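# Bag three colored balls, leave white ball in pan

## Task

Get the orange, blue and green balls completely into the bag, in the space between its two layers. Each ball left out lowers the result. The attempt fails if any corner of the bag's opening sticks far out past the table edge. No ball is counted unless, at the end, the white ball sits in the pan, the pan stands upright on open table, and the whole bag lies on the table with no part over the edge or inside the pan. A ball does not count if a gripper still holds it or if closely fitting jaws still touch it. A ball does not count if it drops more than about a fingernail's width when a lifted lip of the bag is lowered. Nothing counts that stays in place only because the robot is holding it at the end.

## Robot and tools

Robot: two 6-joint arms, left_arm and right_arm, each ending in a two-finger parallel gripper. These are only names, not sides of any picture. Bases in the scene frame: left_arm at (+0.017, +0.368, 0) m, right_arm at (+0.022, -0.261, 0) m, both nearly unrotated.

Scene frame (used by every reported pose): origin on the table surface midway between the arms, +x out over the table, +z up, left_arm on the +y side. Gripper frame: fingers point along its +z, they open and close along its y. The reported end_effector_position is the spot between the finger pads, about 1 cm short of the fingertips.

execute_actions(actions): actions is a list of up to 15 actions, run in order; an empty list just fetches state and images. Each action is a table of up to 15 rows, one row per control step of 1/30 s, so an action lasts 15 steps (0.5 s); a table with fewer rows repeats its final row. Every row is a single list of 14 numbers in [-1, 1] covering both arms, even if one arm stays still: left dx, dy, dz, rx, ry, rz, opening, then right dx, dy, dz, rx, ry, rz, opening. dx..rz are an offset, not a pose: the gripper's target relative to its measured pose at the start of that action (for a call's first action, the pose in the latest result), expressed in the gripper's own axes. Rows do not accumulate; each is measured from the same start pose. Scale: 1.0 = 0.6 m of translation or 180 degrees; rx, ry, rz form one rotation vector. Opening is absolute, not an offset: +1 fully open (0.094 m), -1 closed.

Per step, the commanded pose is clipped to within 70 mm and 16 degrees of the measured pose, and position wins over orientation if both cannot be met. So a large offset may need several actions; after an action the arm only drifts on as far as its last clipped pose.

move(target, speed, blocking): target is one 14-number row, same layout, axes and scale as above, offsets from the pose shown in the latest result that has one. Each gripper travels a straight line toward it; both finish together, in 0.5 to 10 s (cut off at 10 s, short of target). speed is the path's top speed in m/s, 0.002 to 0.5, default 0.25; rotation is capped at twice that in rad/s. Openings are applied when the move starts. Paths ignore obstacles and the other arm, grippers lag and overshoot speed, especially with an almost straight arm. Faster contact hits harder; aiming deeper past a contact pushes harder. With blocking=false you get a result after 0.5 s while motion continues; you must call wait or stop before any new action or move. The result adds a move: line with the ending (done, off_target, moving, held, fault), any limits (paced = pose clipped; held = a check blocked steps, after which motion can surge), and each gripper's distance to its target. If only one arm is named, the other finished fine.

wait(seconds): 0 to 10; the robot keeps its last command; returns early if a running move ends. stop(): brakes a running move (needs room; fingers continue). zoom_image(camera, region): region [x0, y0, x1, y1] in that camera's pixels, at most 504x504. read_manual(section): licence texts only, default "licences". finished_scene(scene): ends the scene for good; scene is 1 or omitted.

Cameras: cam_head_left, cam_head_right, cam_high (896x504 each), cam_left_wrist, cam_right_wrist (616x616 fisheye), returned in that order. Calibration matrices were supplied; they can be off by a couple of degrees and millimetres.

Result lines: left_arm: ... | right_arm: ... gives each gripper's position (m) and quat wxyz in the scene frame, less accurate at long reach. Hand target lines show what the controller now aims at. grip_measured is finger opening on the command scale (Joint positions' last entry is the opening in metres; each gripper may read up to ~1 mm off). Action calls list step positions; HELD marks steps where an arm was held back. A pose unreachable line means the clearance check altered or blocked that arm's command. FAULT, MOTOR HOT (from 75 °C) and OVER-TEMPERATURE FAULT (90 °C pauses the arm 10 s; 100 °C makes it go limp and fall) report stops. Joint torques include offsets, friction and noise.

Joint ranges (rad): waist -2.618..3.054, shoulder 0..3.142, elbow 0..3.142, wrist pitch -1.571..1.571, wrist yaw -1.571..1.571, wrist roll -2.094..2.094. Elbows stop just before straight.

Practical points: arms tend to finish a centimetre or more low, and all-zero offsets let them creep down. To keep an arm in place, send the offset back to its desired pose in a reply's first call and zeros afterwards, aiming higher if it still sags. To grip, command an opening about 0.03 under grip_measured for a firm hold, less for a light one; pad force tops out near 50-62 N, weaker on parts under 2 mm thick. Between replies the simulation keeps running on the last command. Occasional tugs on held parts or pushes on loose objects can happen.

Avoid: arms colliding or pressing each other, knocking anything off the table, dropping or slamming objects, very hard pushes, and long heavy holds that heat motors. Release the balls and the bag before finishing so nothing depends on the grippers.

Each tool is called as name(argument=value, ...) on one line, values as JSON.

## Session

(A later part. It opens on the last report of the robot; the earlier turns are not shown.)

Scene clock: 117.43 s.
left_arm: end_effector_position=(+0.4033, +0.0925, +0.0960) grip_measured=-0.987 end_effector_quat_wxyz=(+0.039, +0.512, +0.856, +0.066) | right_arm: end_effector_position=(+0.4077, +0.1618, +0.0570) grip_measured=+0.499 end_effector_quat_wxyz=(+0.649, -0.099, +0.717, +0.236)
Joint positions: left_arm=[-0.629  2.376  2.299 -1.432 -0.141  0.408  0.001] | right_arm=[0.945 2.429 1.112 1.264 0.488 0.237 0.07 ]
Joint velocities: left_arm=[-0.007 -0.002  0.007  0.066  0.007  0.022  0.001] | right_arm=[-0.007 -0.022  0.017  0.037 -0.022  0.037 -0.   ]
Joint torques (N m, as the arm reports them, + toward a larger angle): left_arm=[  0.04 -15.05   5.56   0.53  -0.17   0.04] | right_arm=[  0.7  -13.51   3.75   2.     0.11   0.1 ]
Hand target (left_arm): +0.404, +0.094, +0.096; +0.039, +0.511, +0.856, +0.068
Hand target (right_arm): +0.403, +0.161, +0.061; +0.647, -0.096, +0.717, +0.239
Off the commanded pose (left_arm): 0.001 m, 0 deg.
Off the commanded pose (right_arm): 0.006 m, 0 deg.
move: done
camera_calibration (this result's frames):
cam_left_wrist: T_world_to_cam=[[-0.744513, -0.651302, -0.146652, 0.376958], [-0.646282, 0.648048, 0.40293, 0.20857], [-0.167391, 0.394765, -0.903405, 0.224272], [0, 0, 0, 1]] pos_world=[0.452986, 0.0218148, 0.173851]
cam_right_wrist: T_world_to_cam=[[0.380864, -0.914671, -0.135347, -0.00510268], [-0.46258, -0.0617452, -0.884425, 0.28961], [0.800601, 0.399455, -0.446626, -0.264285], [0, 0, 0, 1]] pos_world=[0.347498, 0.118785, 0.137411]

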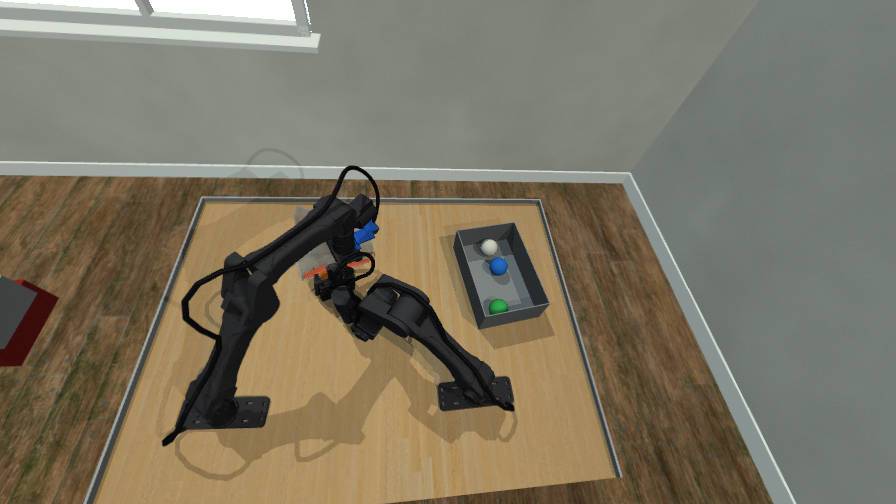

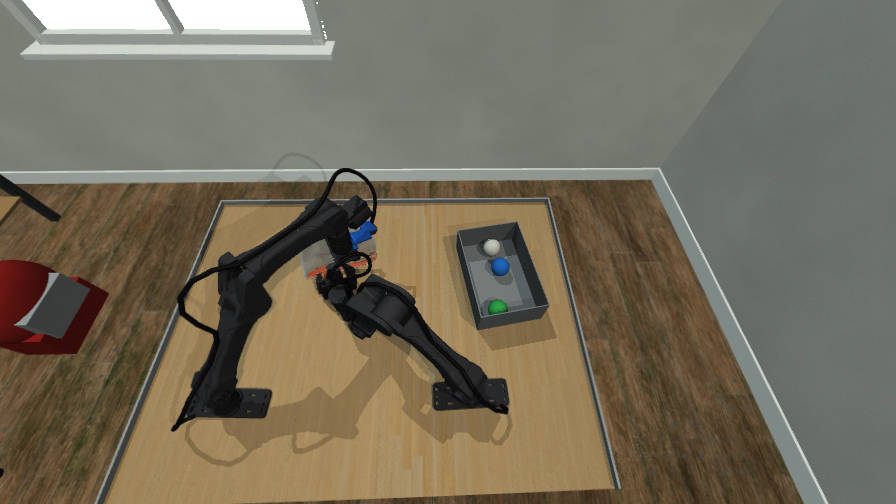

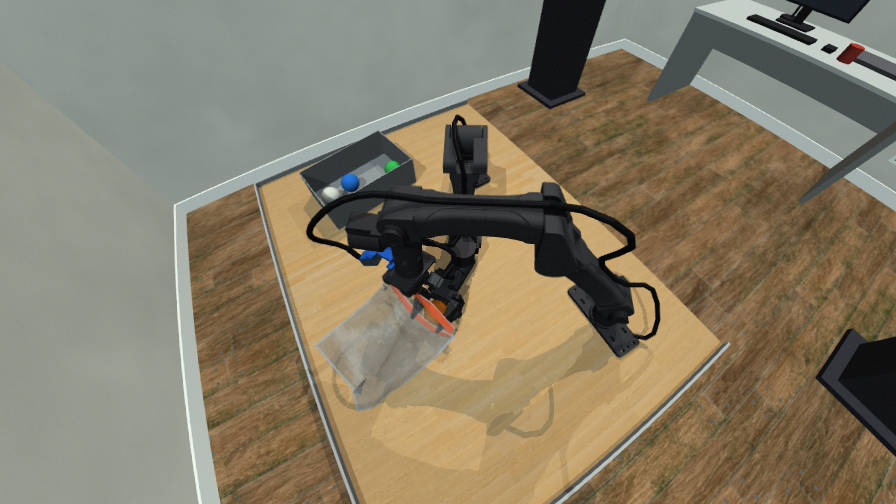

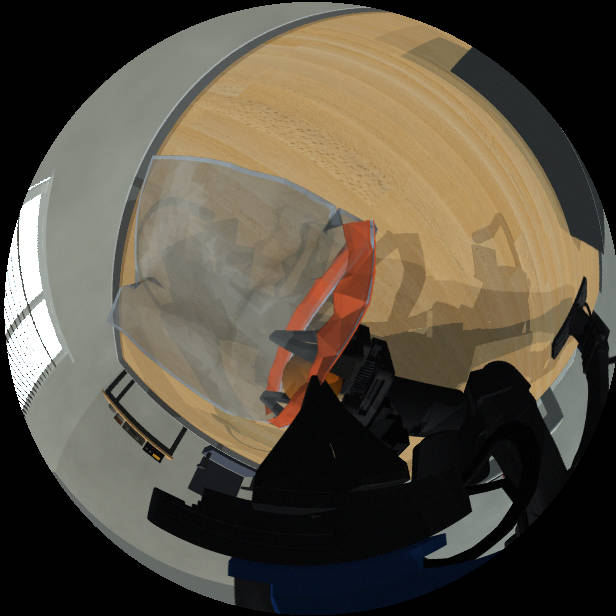

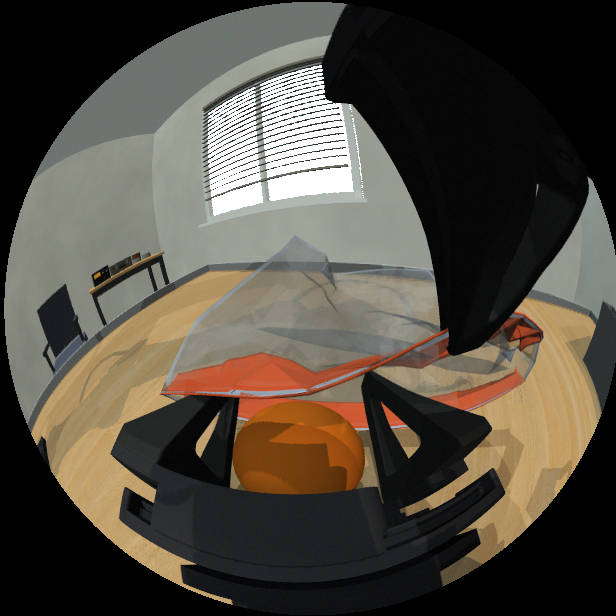

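move(target=[0,0,0,0,0,0,-1, 0.02,0,-0.025,0,0,0,0.5], speed=0.03)

move(target=[0,0,0,0,0,0,-1, 0,0,0,0,0,0,0.05])

move(target=[0,0,0,0,0,0,-1, -0.05,0,-0.12,0,0,0,0.05], speed=0.08)

Scene clock: 118.93 s.
left_arm: end_effector_position=(+0.4033, +0.0925, +0.0960) grip_measured=-0.987 end_effector_quat_wxyz=(+0.039, +0.512, +0.856, +0.066) | right_arm: end_effector_position=(+0.3982, +0.1584, +0.0588) grip_measured=+0.499 end_effector_quat_wxyz=(+0.655, -0.094, +0.709, +0.243)
Joint positions: left_arm=[-0.629  2.376  2.299 -1.432 -0.141  0.408  0.001] | right_arm=[0.96  2.429 1.076 1.326 0.505 0.237 0.07 ]
Joint velocities: left_arm=[ 0.002 -0.017  0.007  0.066  0.095  0.037 -0.   ] | right_arm=[ 0.012 -0.007 -0.002  0.037  0.007  0.037  0.001]
Joint torques (N m, as the arm reports them, + toward a larger angle): left_arm=[ -0.07 -15.1    5.54   0.55  -0.09   0.03] | right_arm=[  0.72 -10.47   3.7    2.05   0.09   0.03]
Hand target (left_arm): +0.403, +0.093, +0.096; +0.039, +0.512, +0.856, +0.066
Hand target (right_arm): +0.393, +0.156, +0.046; +0.649, -0.099, +0.717, +0.236
Off the commanded pose (left_arm): 0.000 m, 0 deg.
Off the commanded pose (right_arm): 0.014 m, 1 deg.
move: off_target (right_arm)
camera_calibration (this result's frames):
cam_left_wrist: T_world_to_cam=[[-0.744513, -0.651302, -0.146652, 0.376958], [-0.646282, 0.648048, 0.40293, 0.20857], [-0.167391, 0.394765, -0.903405, 0.224272], [0, 0, 0, 1]] pos_world=[0.452986, 0.0218148, 0.173851]
cam_right_wrist: T_world_to_cam=[[0.381952, -0.912085, -0.149042, -0.00440504], [-0.449379, -0.0423714, -0.892336, 0.278667], [0.807571, 0.407806, -0.426056, -0.259883], [0, 0, 0, 1]] pos_world=[0.336784, 0.113772, 0.137283]

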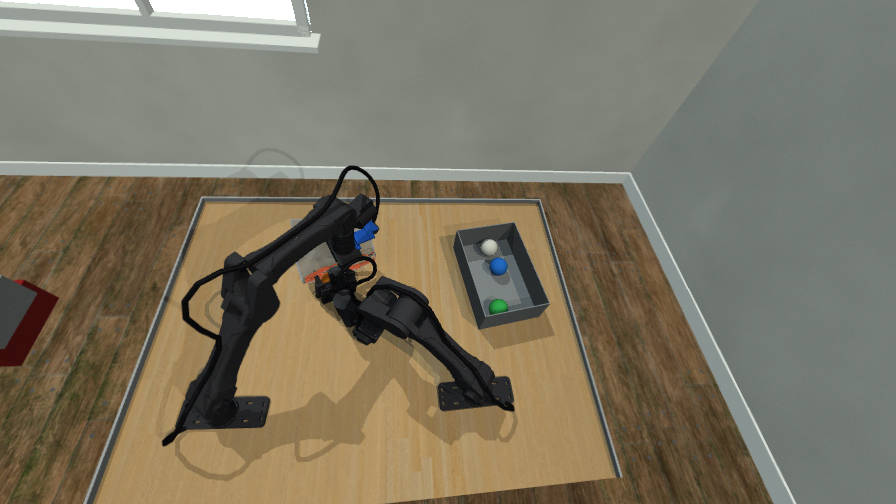

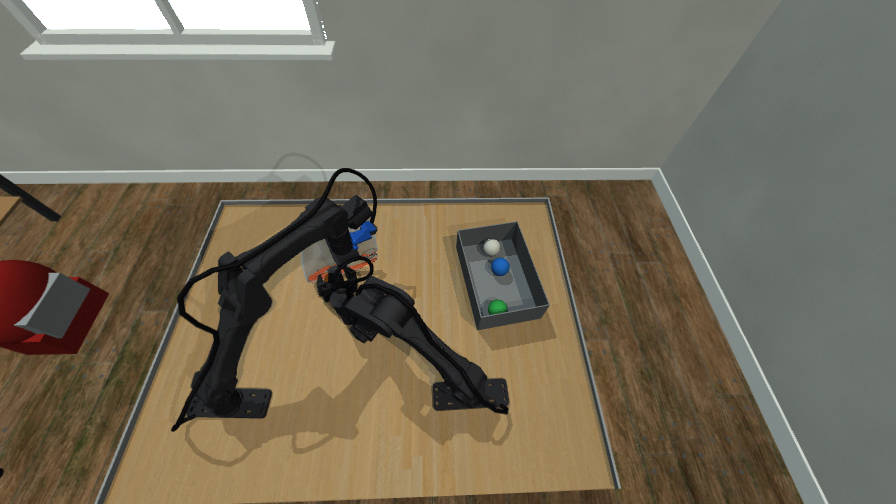

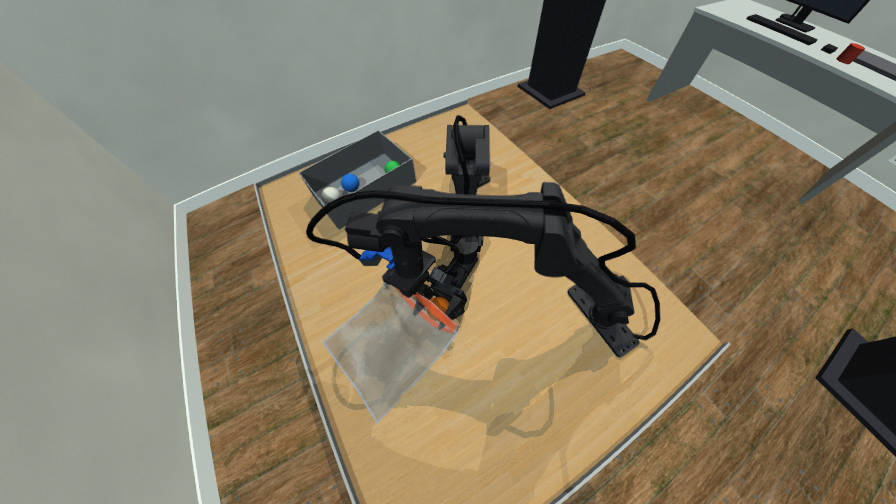

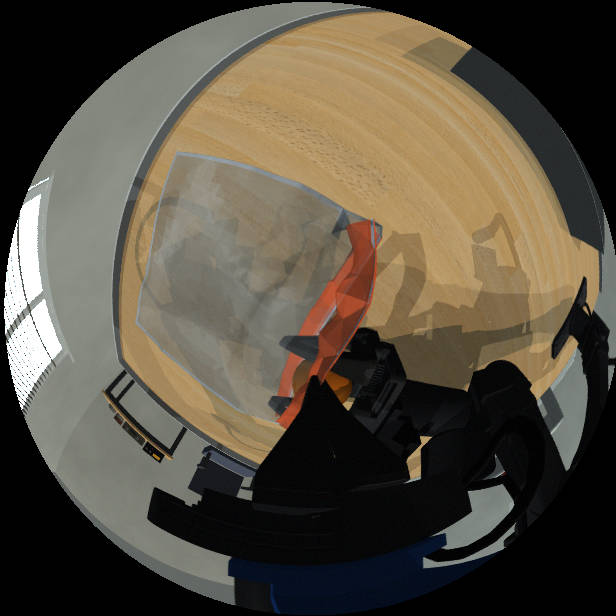

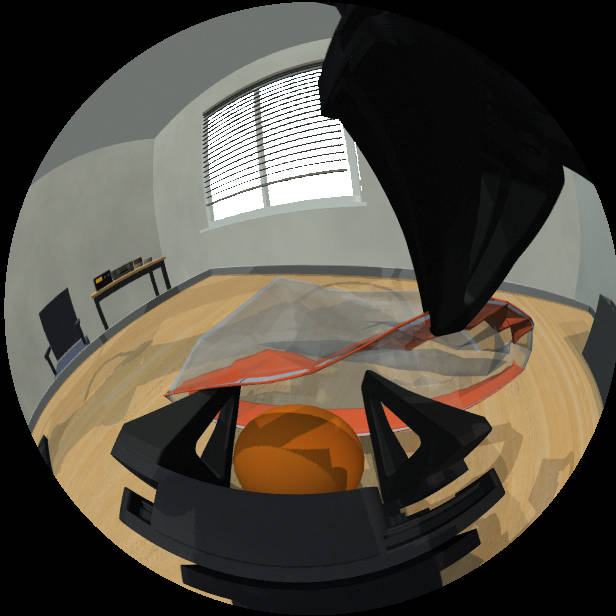

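Scene clock: 119.43 s.
left_arm: end_effector_position=(+0.4033, +0.0925, +0.0960) grip_measured=-0.987 end_effector_quat_wxyz=(+0.039, +0.512, +0.856, +0.066) | right_arm: end_effector_position=(+0.3982, +0.1584, +0.0588) grip_measured=+0.054 end_effector_quat_wxyz=(+0.655, -0.094, +0.709, +0.243)
Joint positions: left_arm=[-0.629  2.376  2.299 -1.432 -0.141  0.408  0.001] | right_arm=[0.96  2.429 1.076 1.326 0.505 0.237 0.05 ]
Joint velocities: left_arm=[-0.007 -0.022  0.022 -0.037 -0.022 -0.066 -0.001] | right_arm=[-0.002 -0.007 -0.012 -0.125  0.007  0.007 -0.   ]
Joint torques (N m, as the arm reports them, + toward a larger angle): left_arm=[  0.01 -15.08   5.57   0.54  -0.11   0.01] | right_arm=[  0.01 -11.83   5.18   2.06   0.01   0.  ]
Hand target (left_arm): +0.403, +0.093, +0.096; +0.039, +0.512, +0.856, +0.066
Hand target (right_arm): +0.398, +0.158, +0.059; +0.655, -0.094, +0.709, +0.243
Off the commanded pose (left_arm): 0.000 m, 0 deg.
Off the commanded pose (right_arm): 0.000 m, 0 deg.
move: done
camera_calibration (this result's frames):
cam_left_wrist: T_world_to_cam=[[-0.744513, -0.651302, -0.146652, 0.376958], [-0.646282, 0.648048, 0.40293, 0.20857], [-0.167391, 0.394765, -0.903405, 0.224272], [0, 0, 0, 1]] pos_world=[0.452986, 0.0218148, 0.173851]
cam_right_wrist: T_world_to_cam=[[0.381952, -0.912085, -0.149042, -0.00440504], [-0.449379, -0.0423714, -0.892336, 0.278667], [0.807571, 0.407806, -0.426056, -0.259883], [0, 0, 0, 1]] pos_world=[0.336784, 0.113772, 0.137283]

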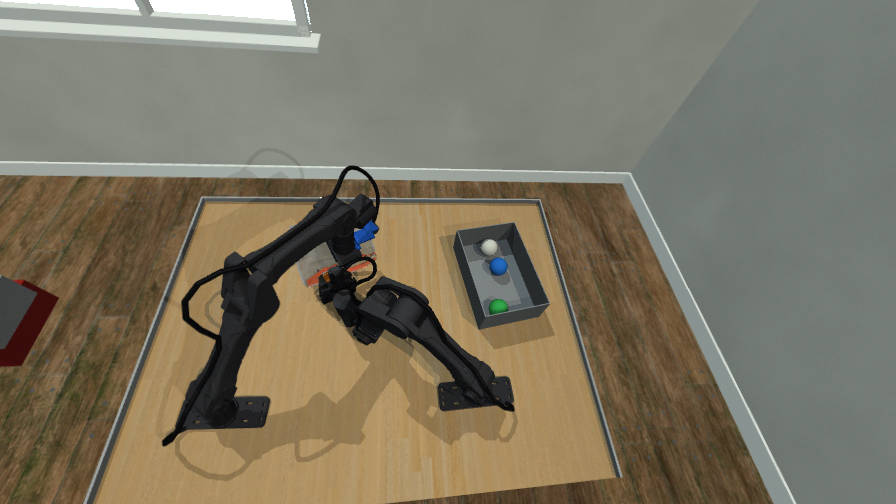

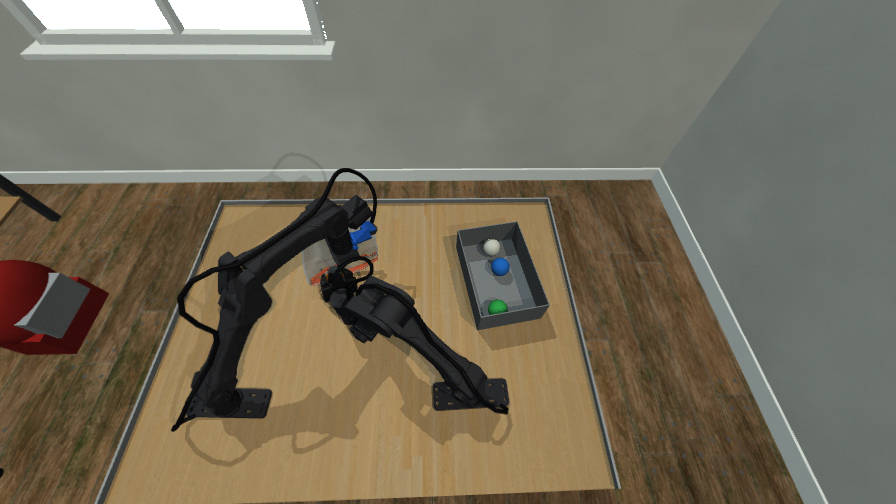

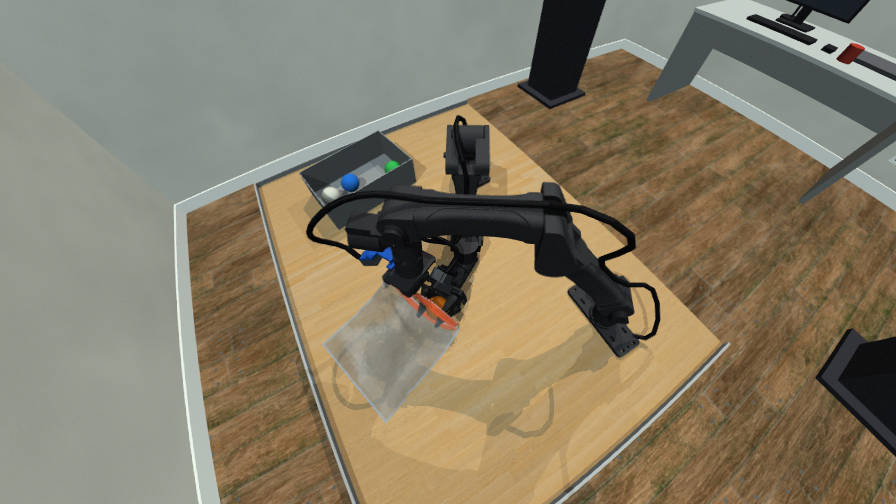

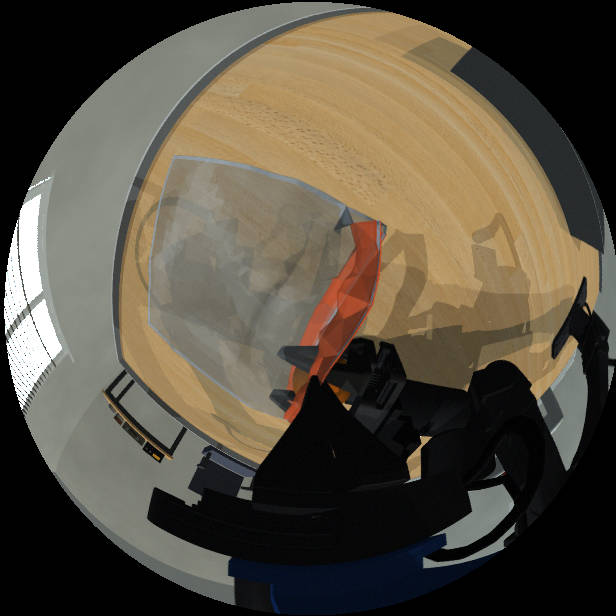

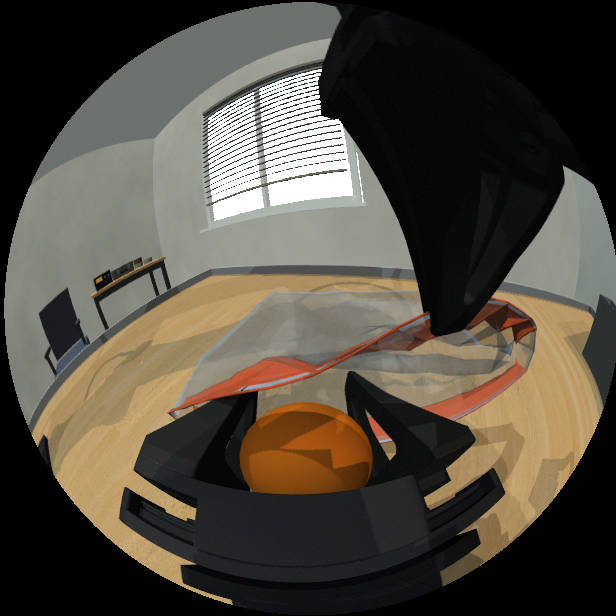

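Scene clock: 120.77 s.
left_arm: end_effector_position=(+0.4033, +0.0925, +0.0960) grip_measured=-0.987 end_effector_quat_wxyz=(+0.039, +0.512, +0.856, +0.066) | right_arm: end_effector_position=(+0.3422, +0.1211, +0.0838) grip_measured=+0.054 end_effector_quat_wxyz=(+0.653, -0.097, +0.712, +0.239)
Joint positions: left_arm=[-0.629  2.376  2.299 -1.432 -0.141  0.408  0.001] | right_arm=[1.038 2.225 0.778 1.408 0.582 0.237 0.05 ]
Joint velocities: left_arm=[ 0.002  0.007 -0.002  0.037 -0.037  0.051 -0.001] | right_arm=[-0.007  0.002 -0.007 -0.037  0.066 -0.022  0.001]
Joint torques (N m, as the arm reports them, + toward a larger angle): left_arm=[ -0.03 -15.06   5.61   0.52  -0.07   0.03] | right_arm=[  0.65 -11.49   3.07   2.05   0.09   0.06]
Hand target (left_arm): +0.403, +0.093, +0.096; +0.039, +0.512, +0.856, +0.066
Hand target (right_arm): +0.339, +0.119, +0.090; +0.655, -0.093, +0.710, +0.243
Off the commanded pose (left_arm): 0.000 m, 0 deg.
Off the commanded pose (right_arm): 0.007 m, 1 deg.
move: done
camera_calibration (this result's frames):
cam_left_wrist: T_world_to_cam=[[-0.744513, -0.651302, -0.146652, 0.376958], [-0.646282, 0.648048, 0.40293, 0.20857], [-0.167391, 0.394765, -0.903405, 0.224272], [0, 0, 0, 1]] pos_world=[0.452986, 0.0218148, 0.173851]
cam_right_wrist: T_world_to_cam=[[0.382121, -0.913431, -0.140096, -0.0138939], [-0.452826, -0.0529262, -0.890027, 0.276476], [0.805564, 0.403537, -0.433849, -0.186933], [0, 0, 0, 1]] pos_world=[0.281091, 0.077376, 0.163024]

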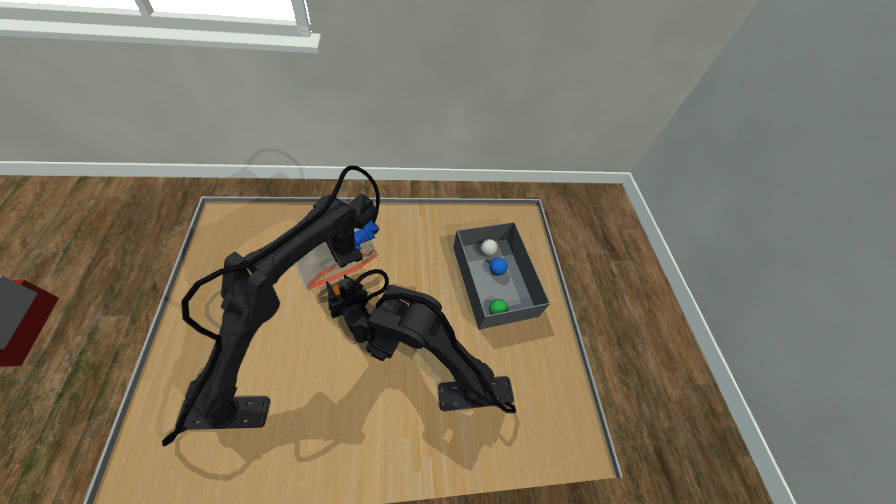

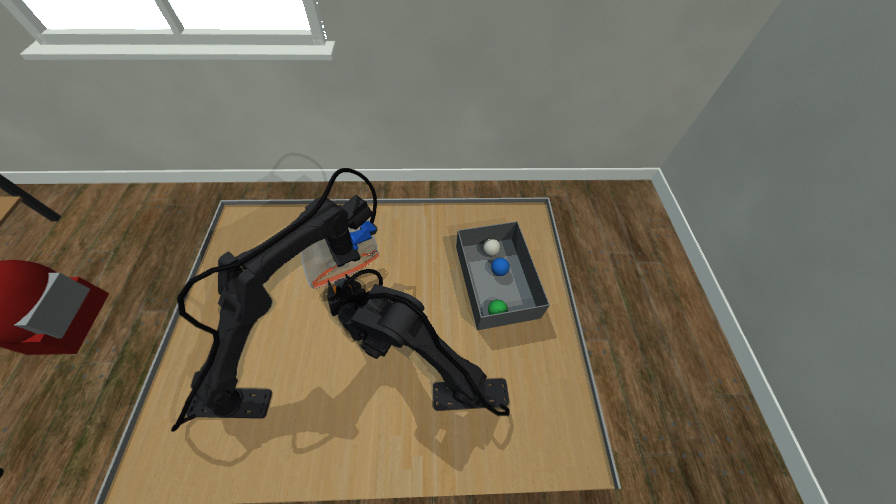

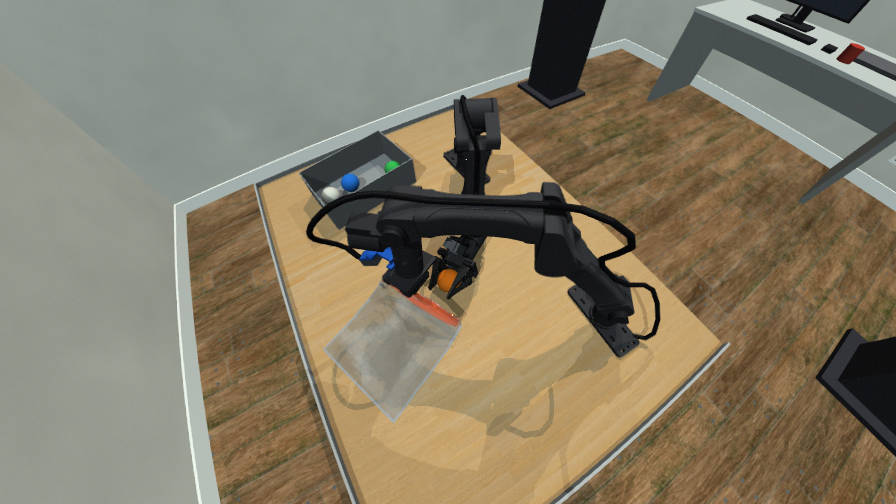

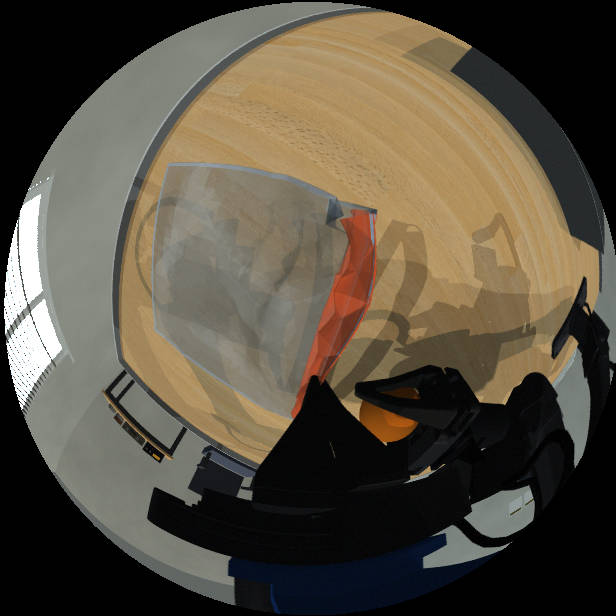

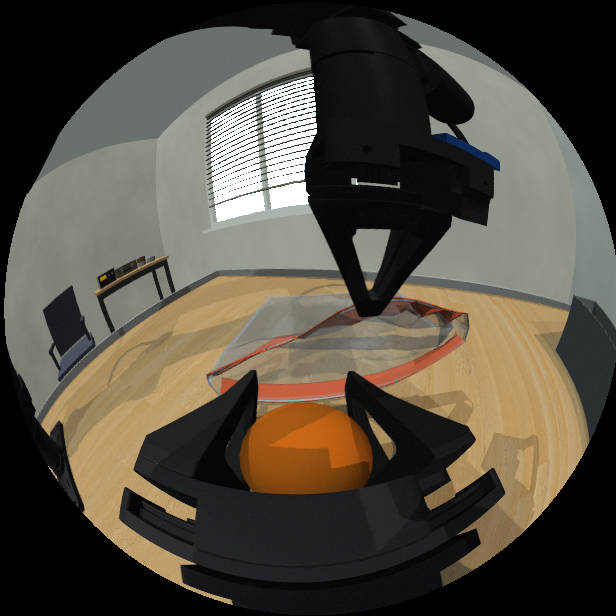

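move(target=[0,0,-0.25,0,0,0,-1, -0.1,0,-0.15,0,0,0,0.05], speed=0.08)

Scene clock: 123.43 s.
left_arm: end_effector_position=(+0.3857, +0.0788, +0.2298) grip_measured=-0.987 end_effector_quat_wxyz=(+0.171, +0.516, +0.838, +0.046) | right_arm: end_effector_position=(+0.2740, +0.0720, +0.1479) grip_measured=+0.054 end_effector_quat_wxyz=(+0.657, -0.094, +0.707, +0.242)
Joint positions: left_arm=[-0.678  2.191  2.492 -1.547 -0.148  0.405  0.001] | right_arm=[1.174 1.797 0.473 1.3   0.719 0.237 0.05 ]
Joint velocities: left_arm=[ 0.007 -0.002  0.007 -0.007 -0.051 -0.066 -0.001] | right_arm=[ 0.007 -0.027 -0.002 -0.007  0.022 -0.022 -0.   ]
Joint torques (N m, as the arm reports them, + toward a larger angle): left_arm=[ -0.8  -14.65   7.07   0.94  -0.21  -0.03] | right_arm=[ 0.75 -8.46  3.85  1.77  0.07  0.09]
Hand target (left_arm): +0.383, +0.079, +0.245; +0.187, +0.515, +0.835, +0.047
Hand target (right_arm): +0.270, +0.069, +0.146; +0.652, -0.097, +0.712, +0.240
Off the commanded pose (left_arm): 0.015 m, 15 deg.
Off the commanded pose (right_arm): 0.006 m, 1 deg.
joint sent to its limit (left arm) — the command would take joint 4 (wrist pitch) past its lower limit, so that joint was sent only as far as its limit.
move: off_target (left_arm)
camera_calibration (this result's frames):
cam_left_wrist: T_world_to_cam=[[-0.738461, -0.646041, -0.193149, 0.382398], [-0.672991, 0.723965, 0.151519, 0.214272], [0.0419459, 0.241879, -0.969399, 0.294094], [0, 0, 0, 1]] pos_world=[0.414253, 0.0207848, 0.326488]
cam_right_wrist: T_world_to_cam=[[0.382229, -0.912373, -0.146551, -0.0228883], [-0.443922, -0.0422046, -0.895071, 0.297615], [0.810453, 0.407179, -0.421154, -0.0878569], [0, 0, 0, 1]] pos_world=[0.21207, 0.0274515, 0.226031]

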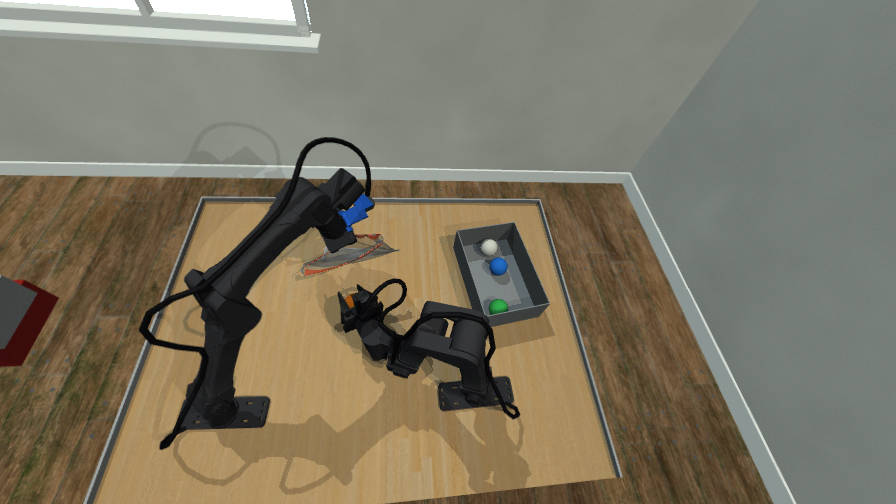

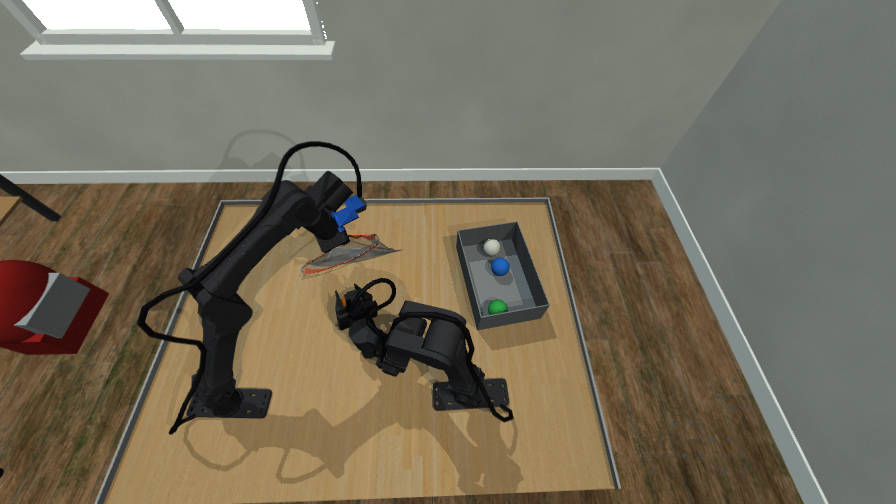

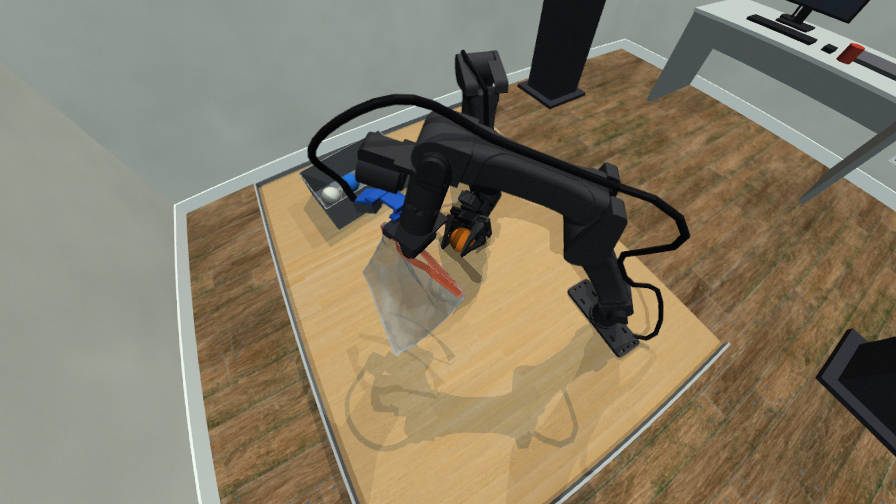

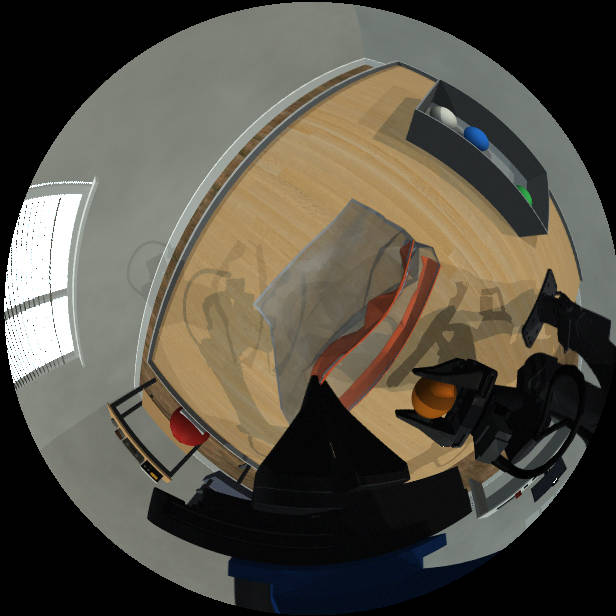

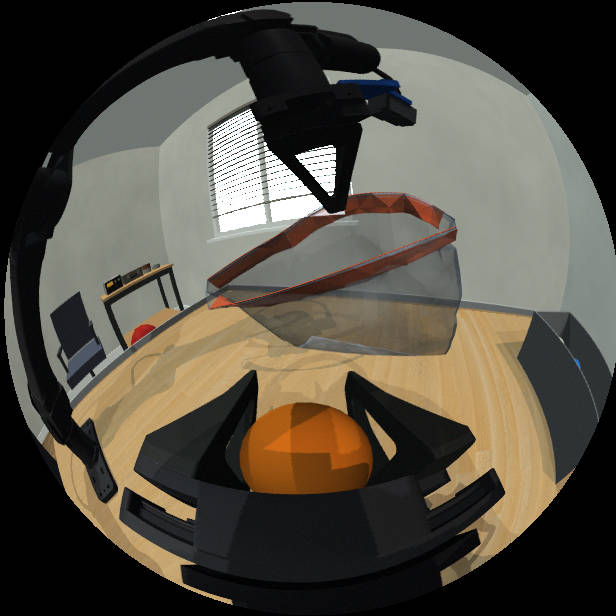

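move(target=[0,0,0,0,0,0,-1, -0.223,-0.137,0.0,0,0.3,0,0.05], speed=0.1)

Scene clock: 130.20 s.
left_arm: end_effector_position=(+0.3857, +0.0788, +0.2298) grip_measured=-0.987 end_effector_quat_wxyz=(+0.171, +0.516, +0.838, +0.046) | right_arm: end_effector_position=(+0.3241, -0.0213, +0.2666) grip_measured=+0.054 end_effector_quat_wxyz=(+0.279, -0.191, +0.927, +0.164)
Joint positions: left_arm=[-0.678  2.191  2.492 -1.547 -0.148  0.405  0.001] | right_arm=[ 0.611  1.478  1.567 -1.002 -0.057  0.256  0.05 ]
Joint velocities: left_arm=[ 0.007 -0.012 -0.007  0.037  0.022 -0.037  0.   ] | right_arm=[-0.017 -0.022  0.017 -0.007  0.037 -0.022  0.001]
Joint torques (N m, as the arm reports them, + toward a larger angle): left_arm=[ -0.07 -13.13   5.24   1.08  -0.12   0.01] | right_arm=[-0.62 -4.62 10.25  1.4  -0.1  -0.12]
Hand target (left_arm): +0.386, +0.079, +0.230; +0.171, +0.516, +0.838, +0.046
Hand target (right_arm): +0.326, -0.023, +0.265; +0.271, -0.194, +0.929, +0.160
Off the commanded pose (left_arm): 0.000 m, 0 deg.
Off the commanded pose (right_arm): 0.007 m, 2 deg.
move: done
camera_calibration (this result's frames):
cam_left_wrist: T_world_to_cam=[[-0.738461, -0.646041, -0.193149, 0.382398], [-0.672991, 0.723965, 0.151519, 0.214272], [0.0419459, 0.241879, -0.969399, 0.294094], [0, 0, 0, 1]] pos_world=[0.414253, 0.0207848, 0.326488]
cam_right_wrist: T_world_to_cam=[[0.45834, -0.884329, -0.0888058, -0.149183], [-0.873881, -0.430186, -0.226433, 0.374999], [0.162038, 0.181389, -0.96997, 0.31122], [0, 0, 0, 1]] pos_world=[0.345651, -0.0270592, 0.373538]

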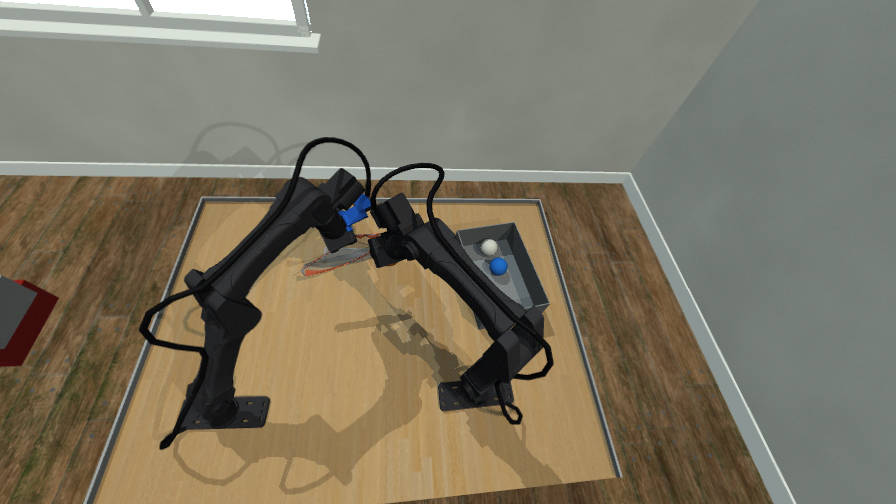

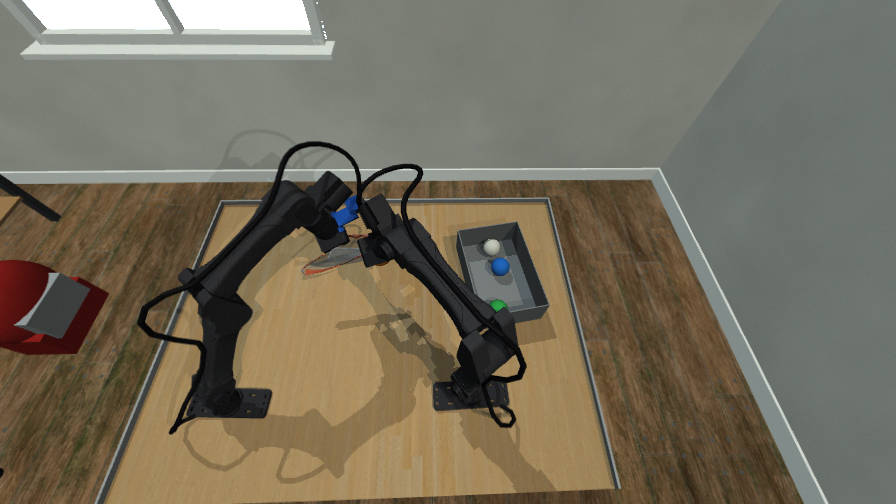

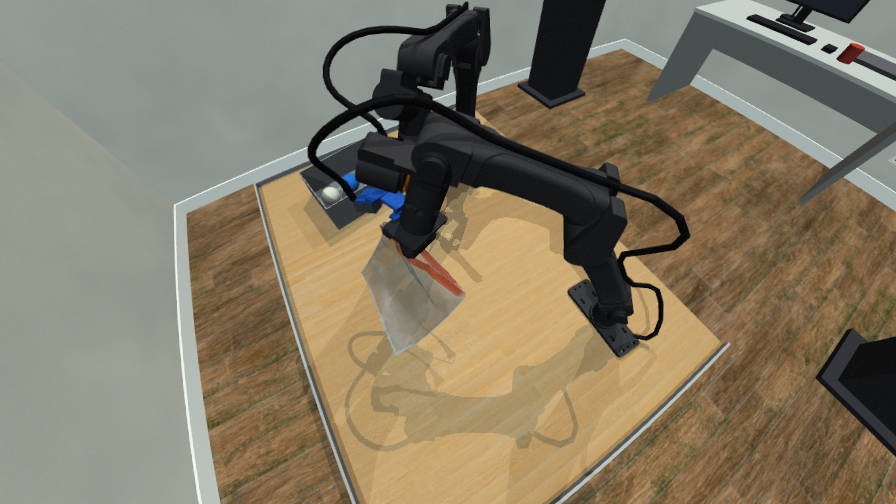

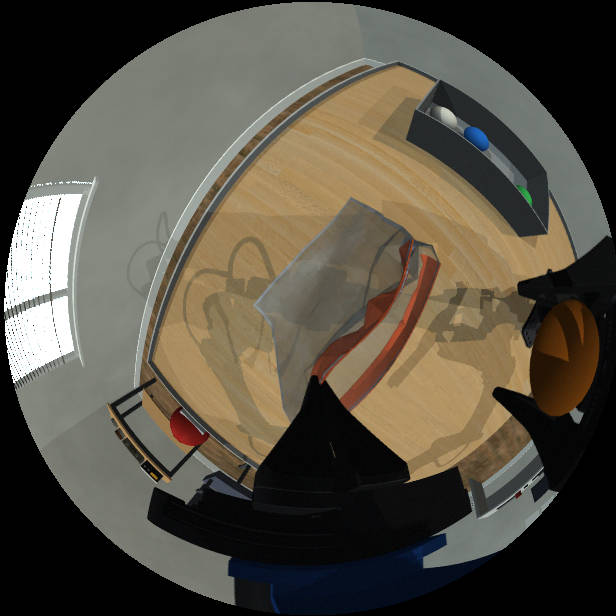

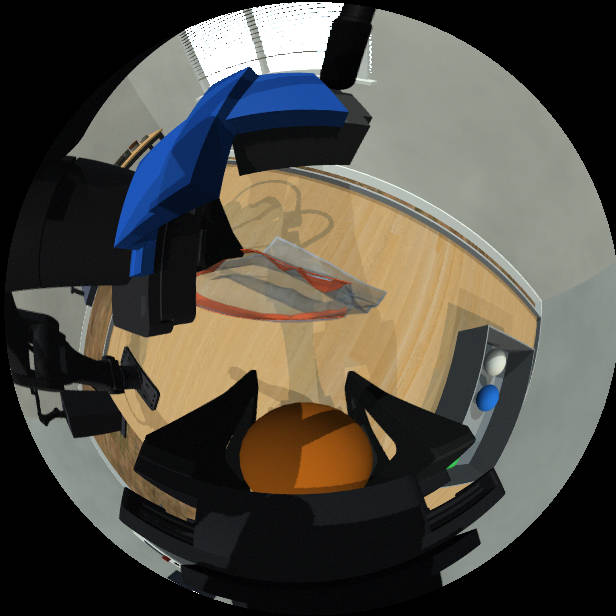

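move(target=[0,0,0,0,0,0,-1, 0,0,0,0,0,0.4,0.05], speed=0.2)

Scene clock: 135.03 s.
left_arm: end_effector_position=(+0.3857, +0.0788, +0.2298) grip_measured=-0.987 end_effector_quat_wxyz=(+0.171, +0.516, +0.838, +0.046) | right_arm: end_effector_position=(+0.3239, -0.0214, +0.2665) grip_measured=+0.054 end_effector_quat_wxyz=(+0.131, +0.386, +0.864, +0.296)
Joint positions: left_arm=[-0.678  2.191  2.492 -1.547 -0.148  0.405  0.001] | right_arm=[ 0.611  1.478  1.567 -1.003 -0.057  1.502  0.05 ]
Joint velocities: left_arm=[ 0.012 -0.002  0.002  0.081  0.066 -0.11  -0.001] | right_arm=[ 0.002 -0.012 -0.002  0.066 -0.066  0.007 -0.001]
Joint torques (N m, as the arm reports them, + toward a larger angle): left_arm=[  0.04 -13.11   5.28   1.07  -0.1    0.02] | right_arm=[ 0.06 -6.04  8.17  1.61 -0.04  0.06]
Hand target (left_arm): +0.386, +0.079, +0.230; +0.171, +0.516, +0.838, +0.046
Hand target (right_arm): +0.324, -0.021, +0.267; +0.129, +0.390, +0.862, +0.297
Off the commanded pose (left_arm): 0.000 m, 0 deg.
Off the commanded pose (right_arm): 0.000 m, 1 deg.
move: done
camera_calibration (this result's frames):
cam_left_wrist: T_world_to_cam=[[-0.738461, -0.646041, -0.193149, 0.382398], [-0.672991, 0.723965, 0.151519, 0.214272], [0.0419459, 0.241879, -0.969399, 0.294094], [0, 0, 0, 1]] pos_world=[0.414253, 0.0207848, 0.326488]
cam_right_wrist: T_world_to_cam=[[-0.577459, -0.610593, -0.541957, 0.312866], [-0.8112, 0.50406, 0.296443, 0.235058], [0.0921728, 0.610819, -0.786386, 0.293984], [0, 0, 0, 1]] pos_world=[0.344249, -0.107021, 0.331064]

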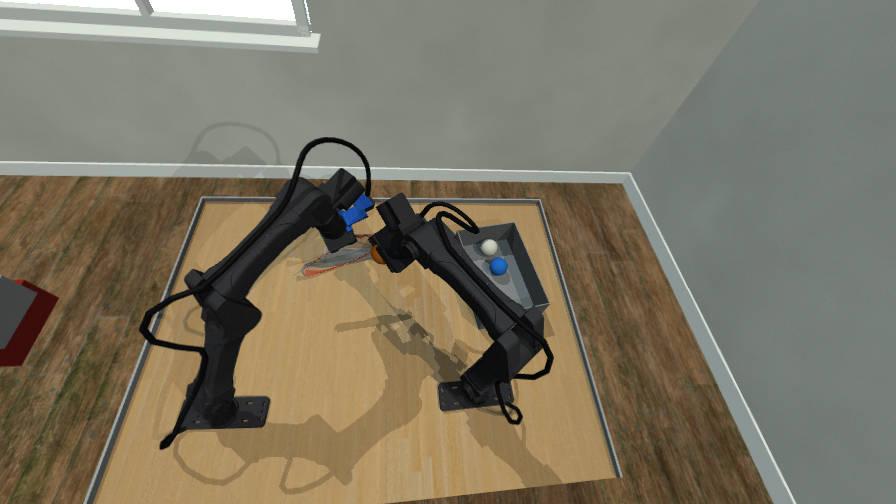

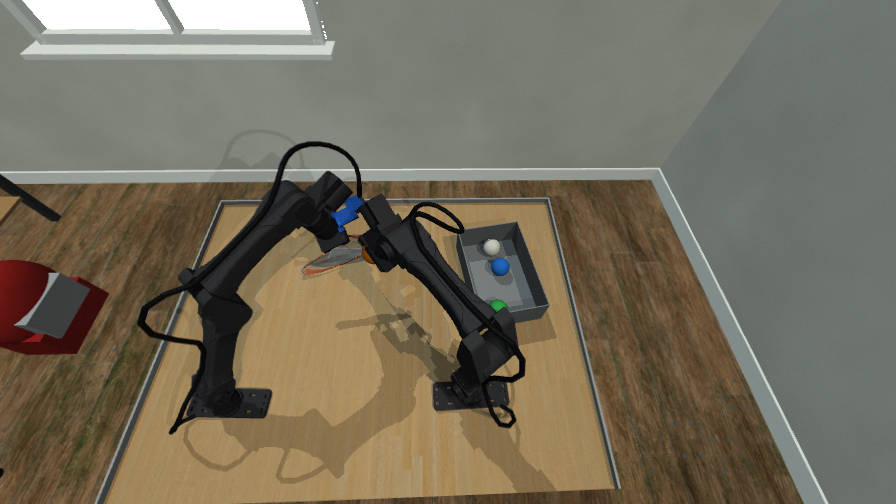

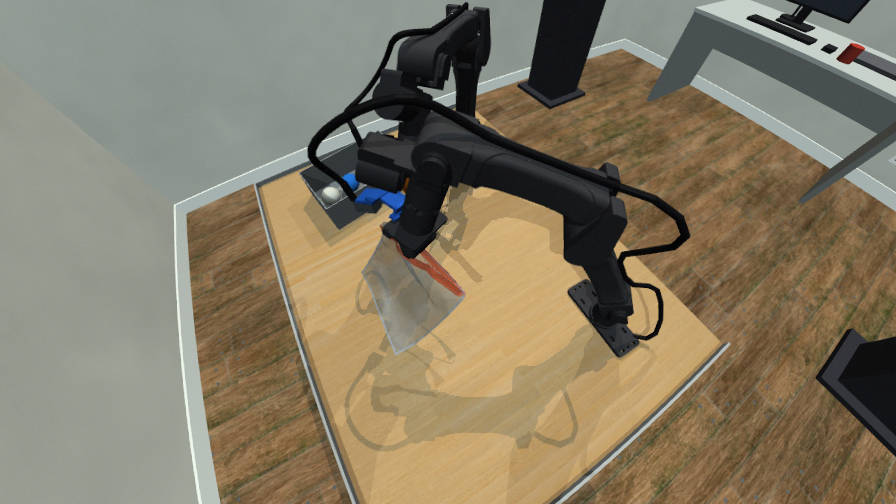

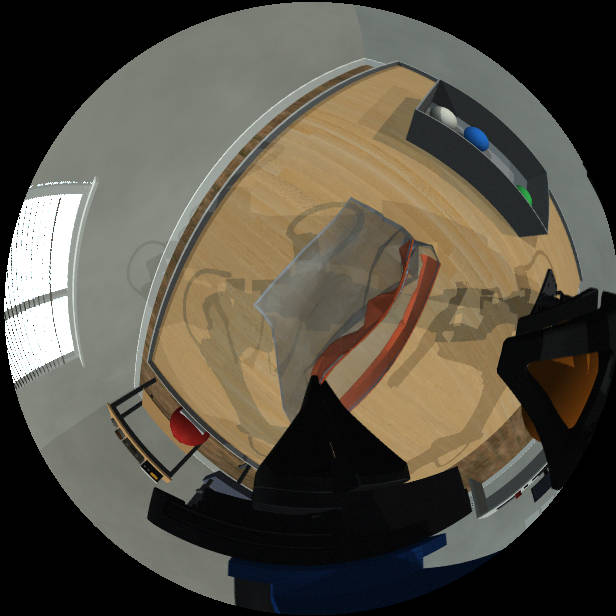

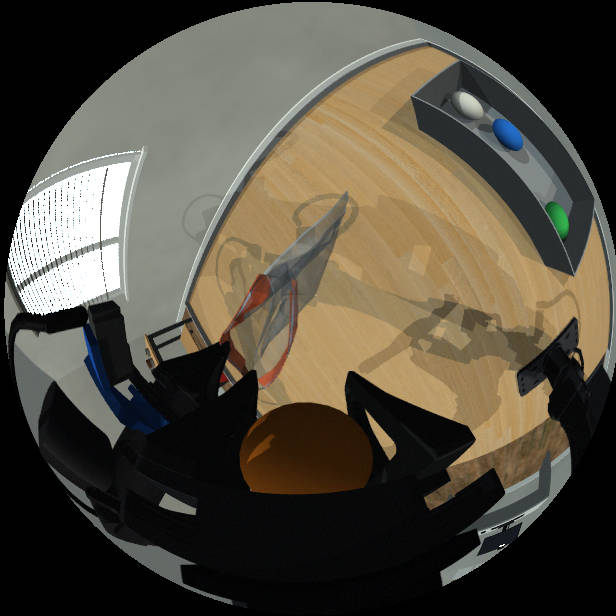

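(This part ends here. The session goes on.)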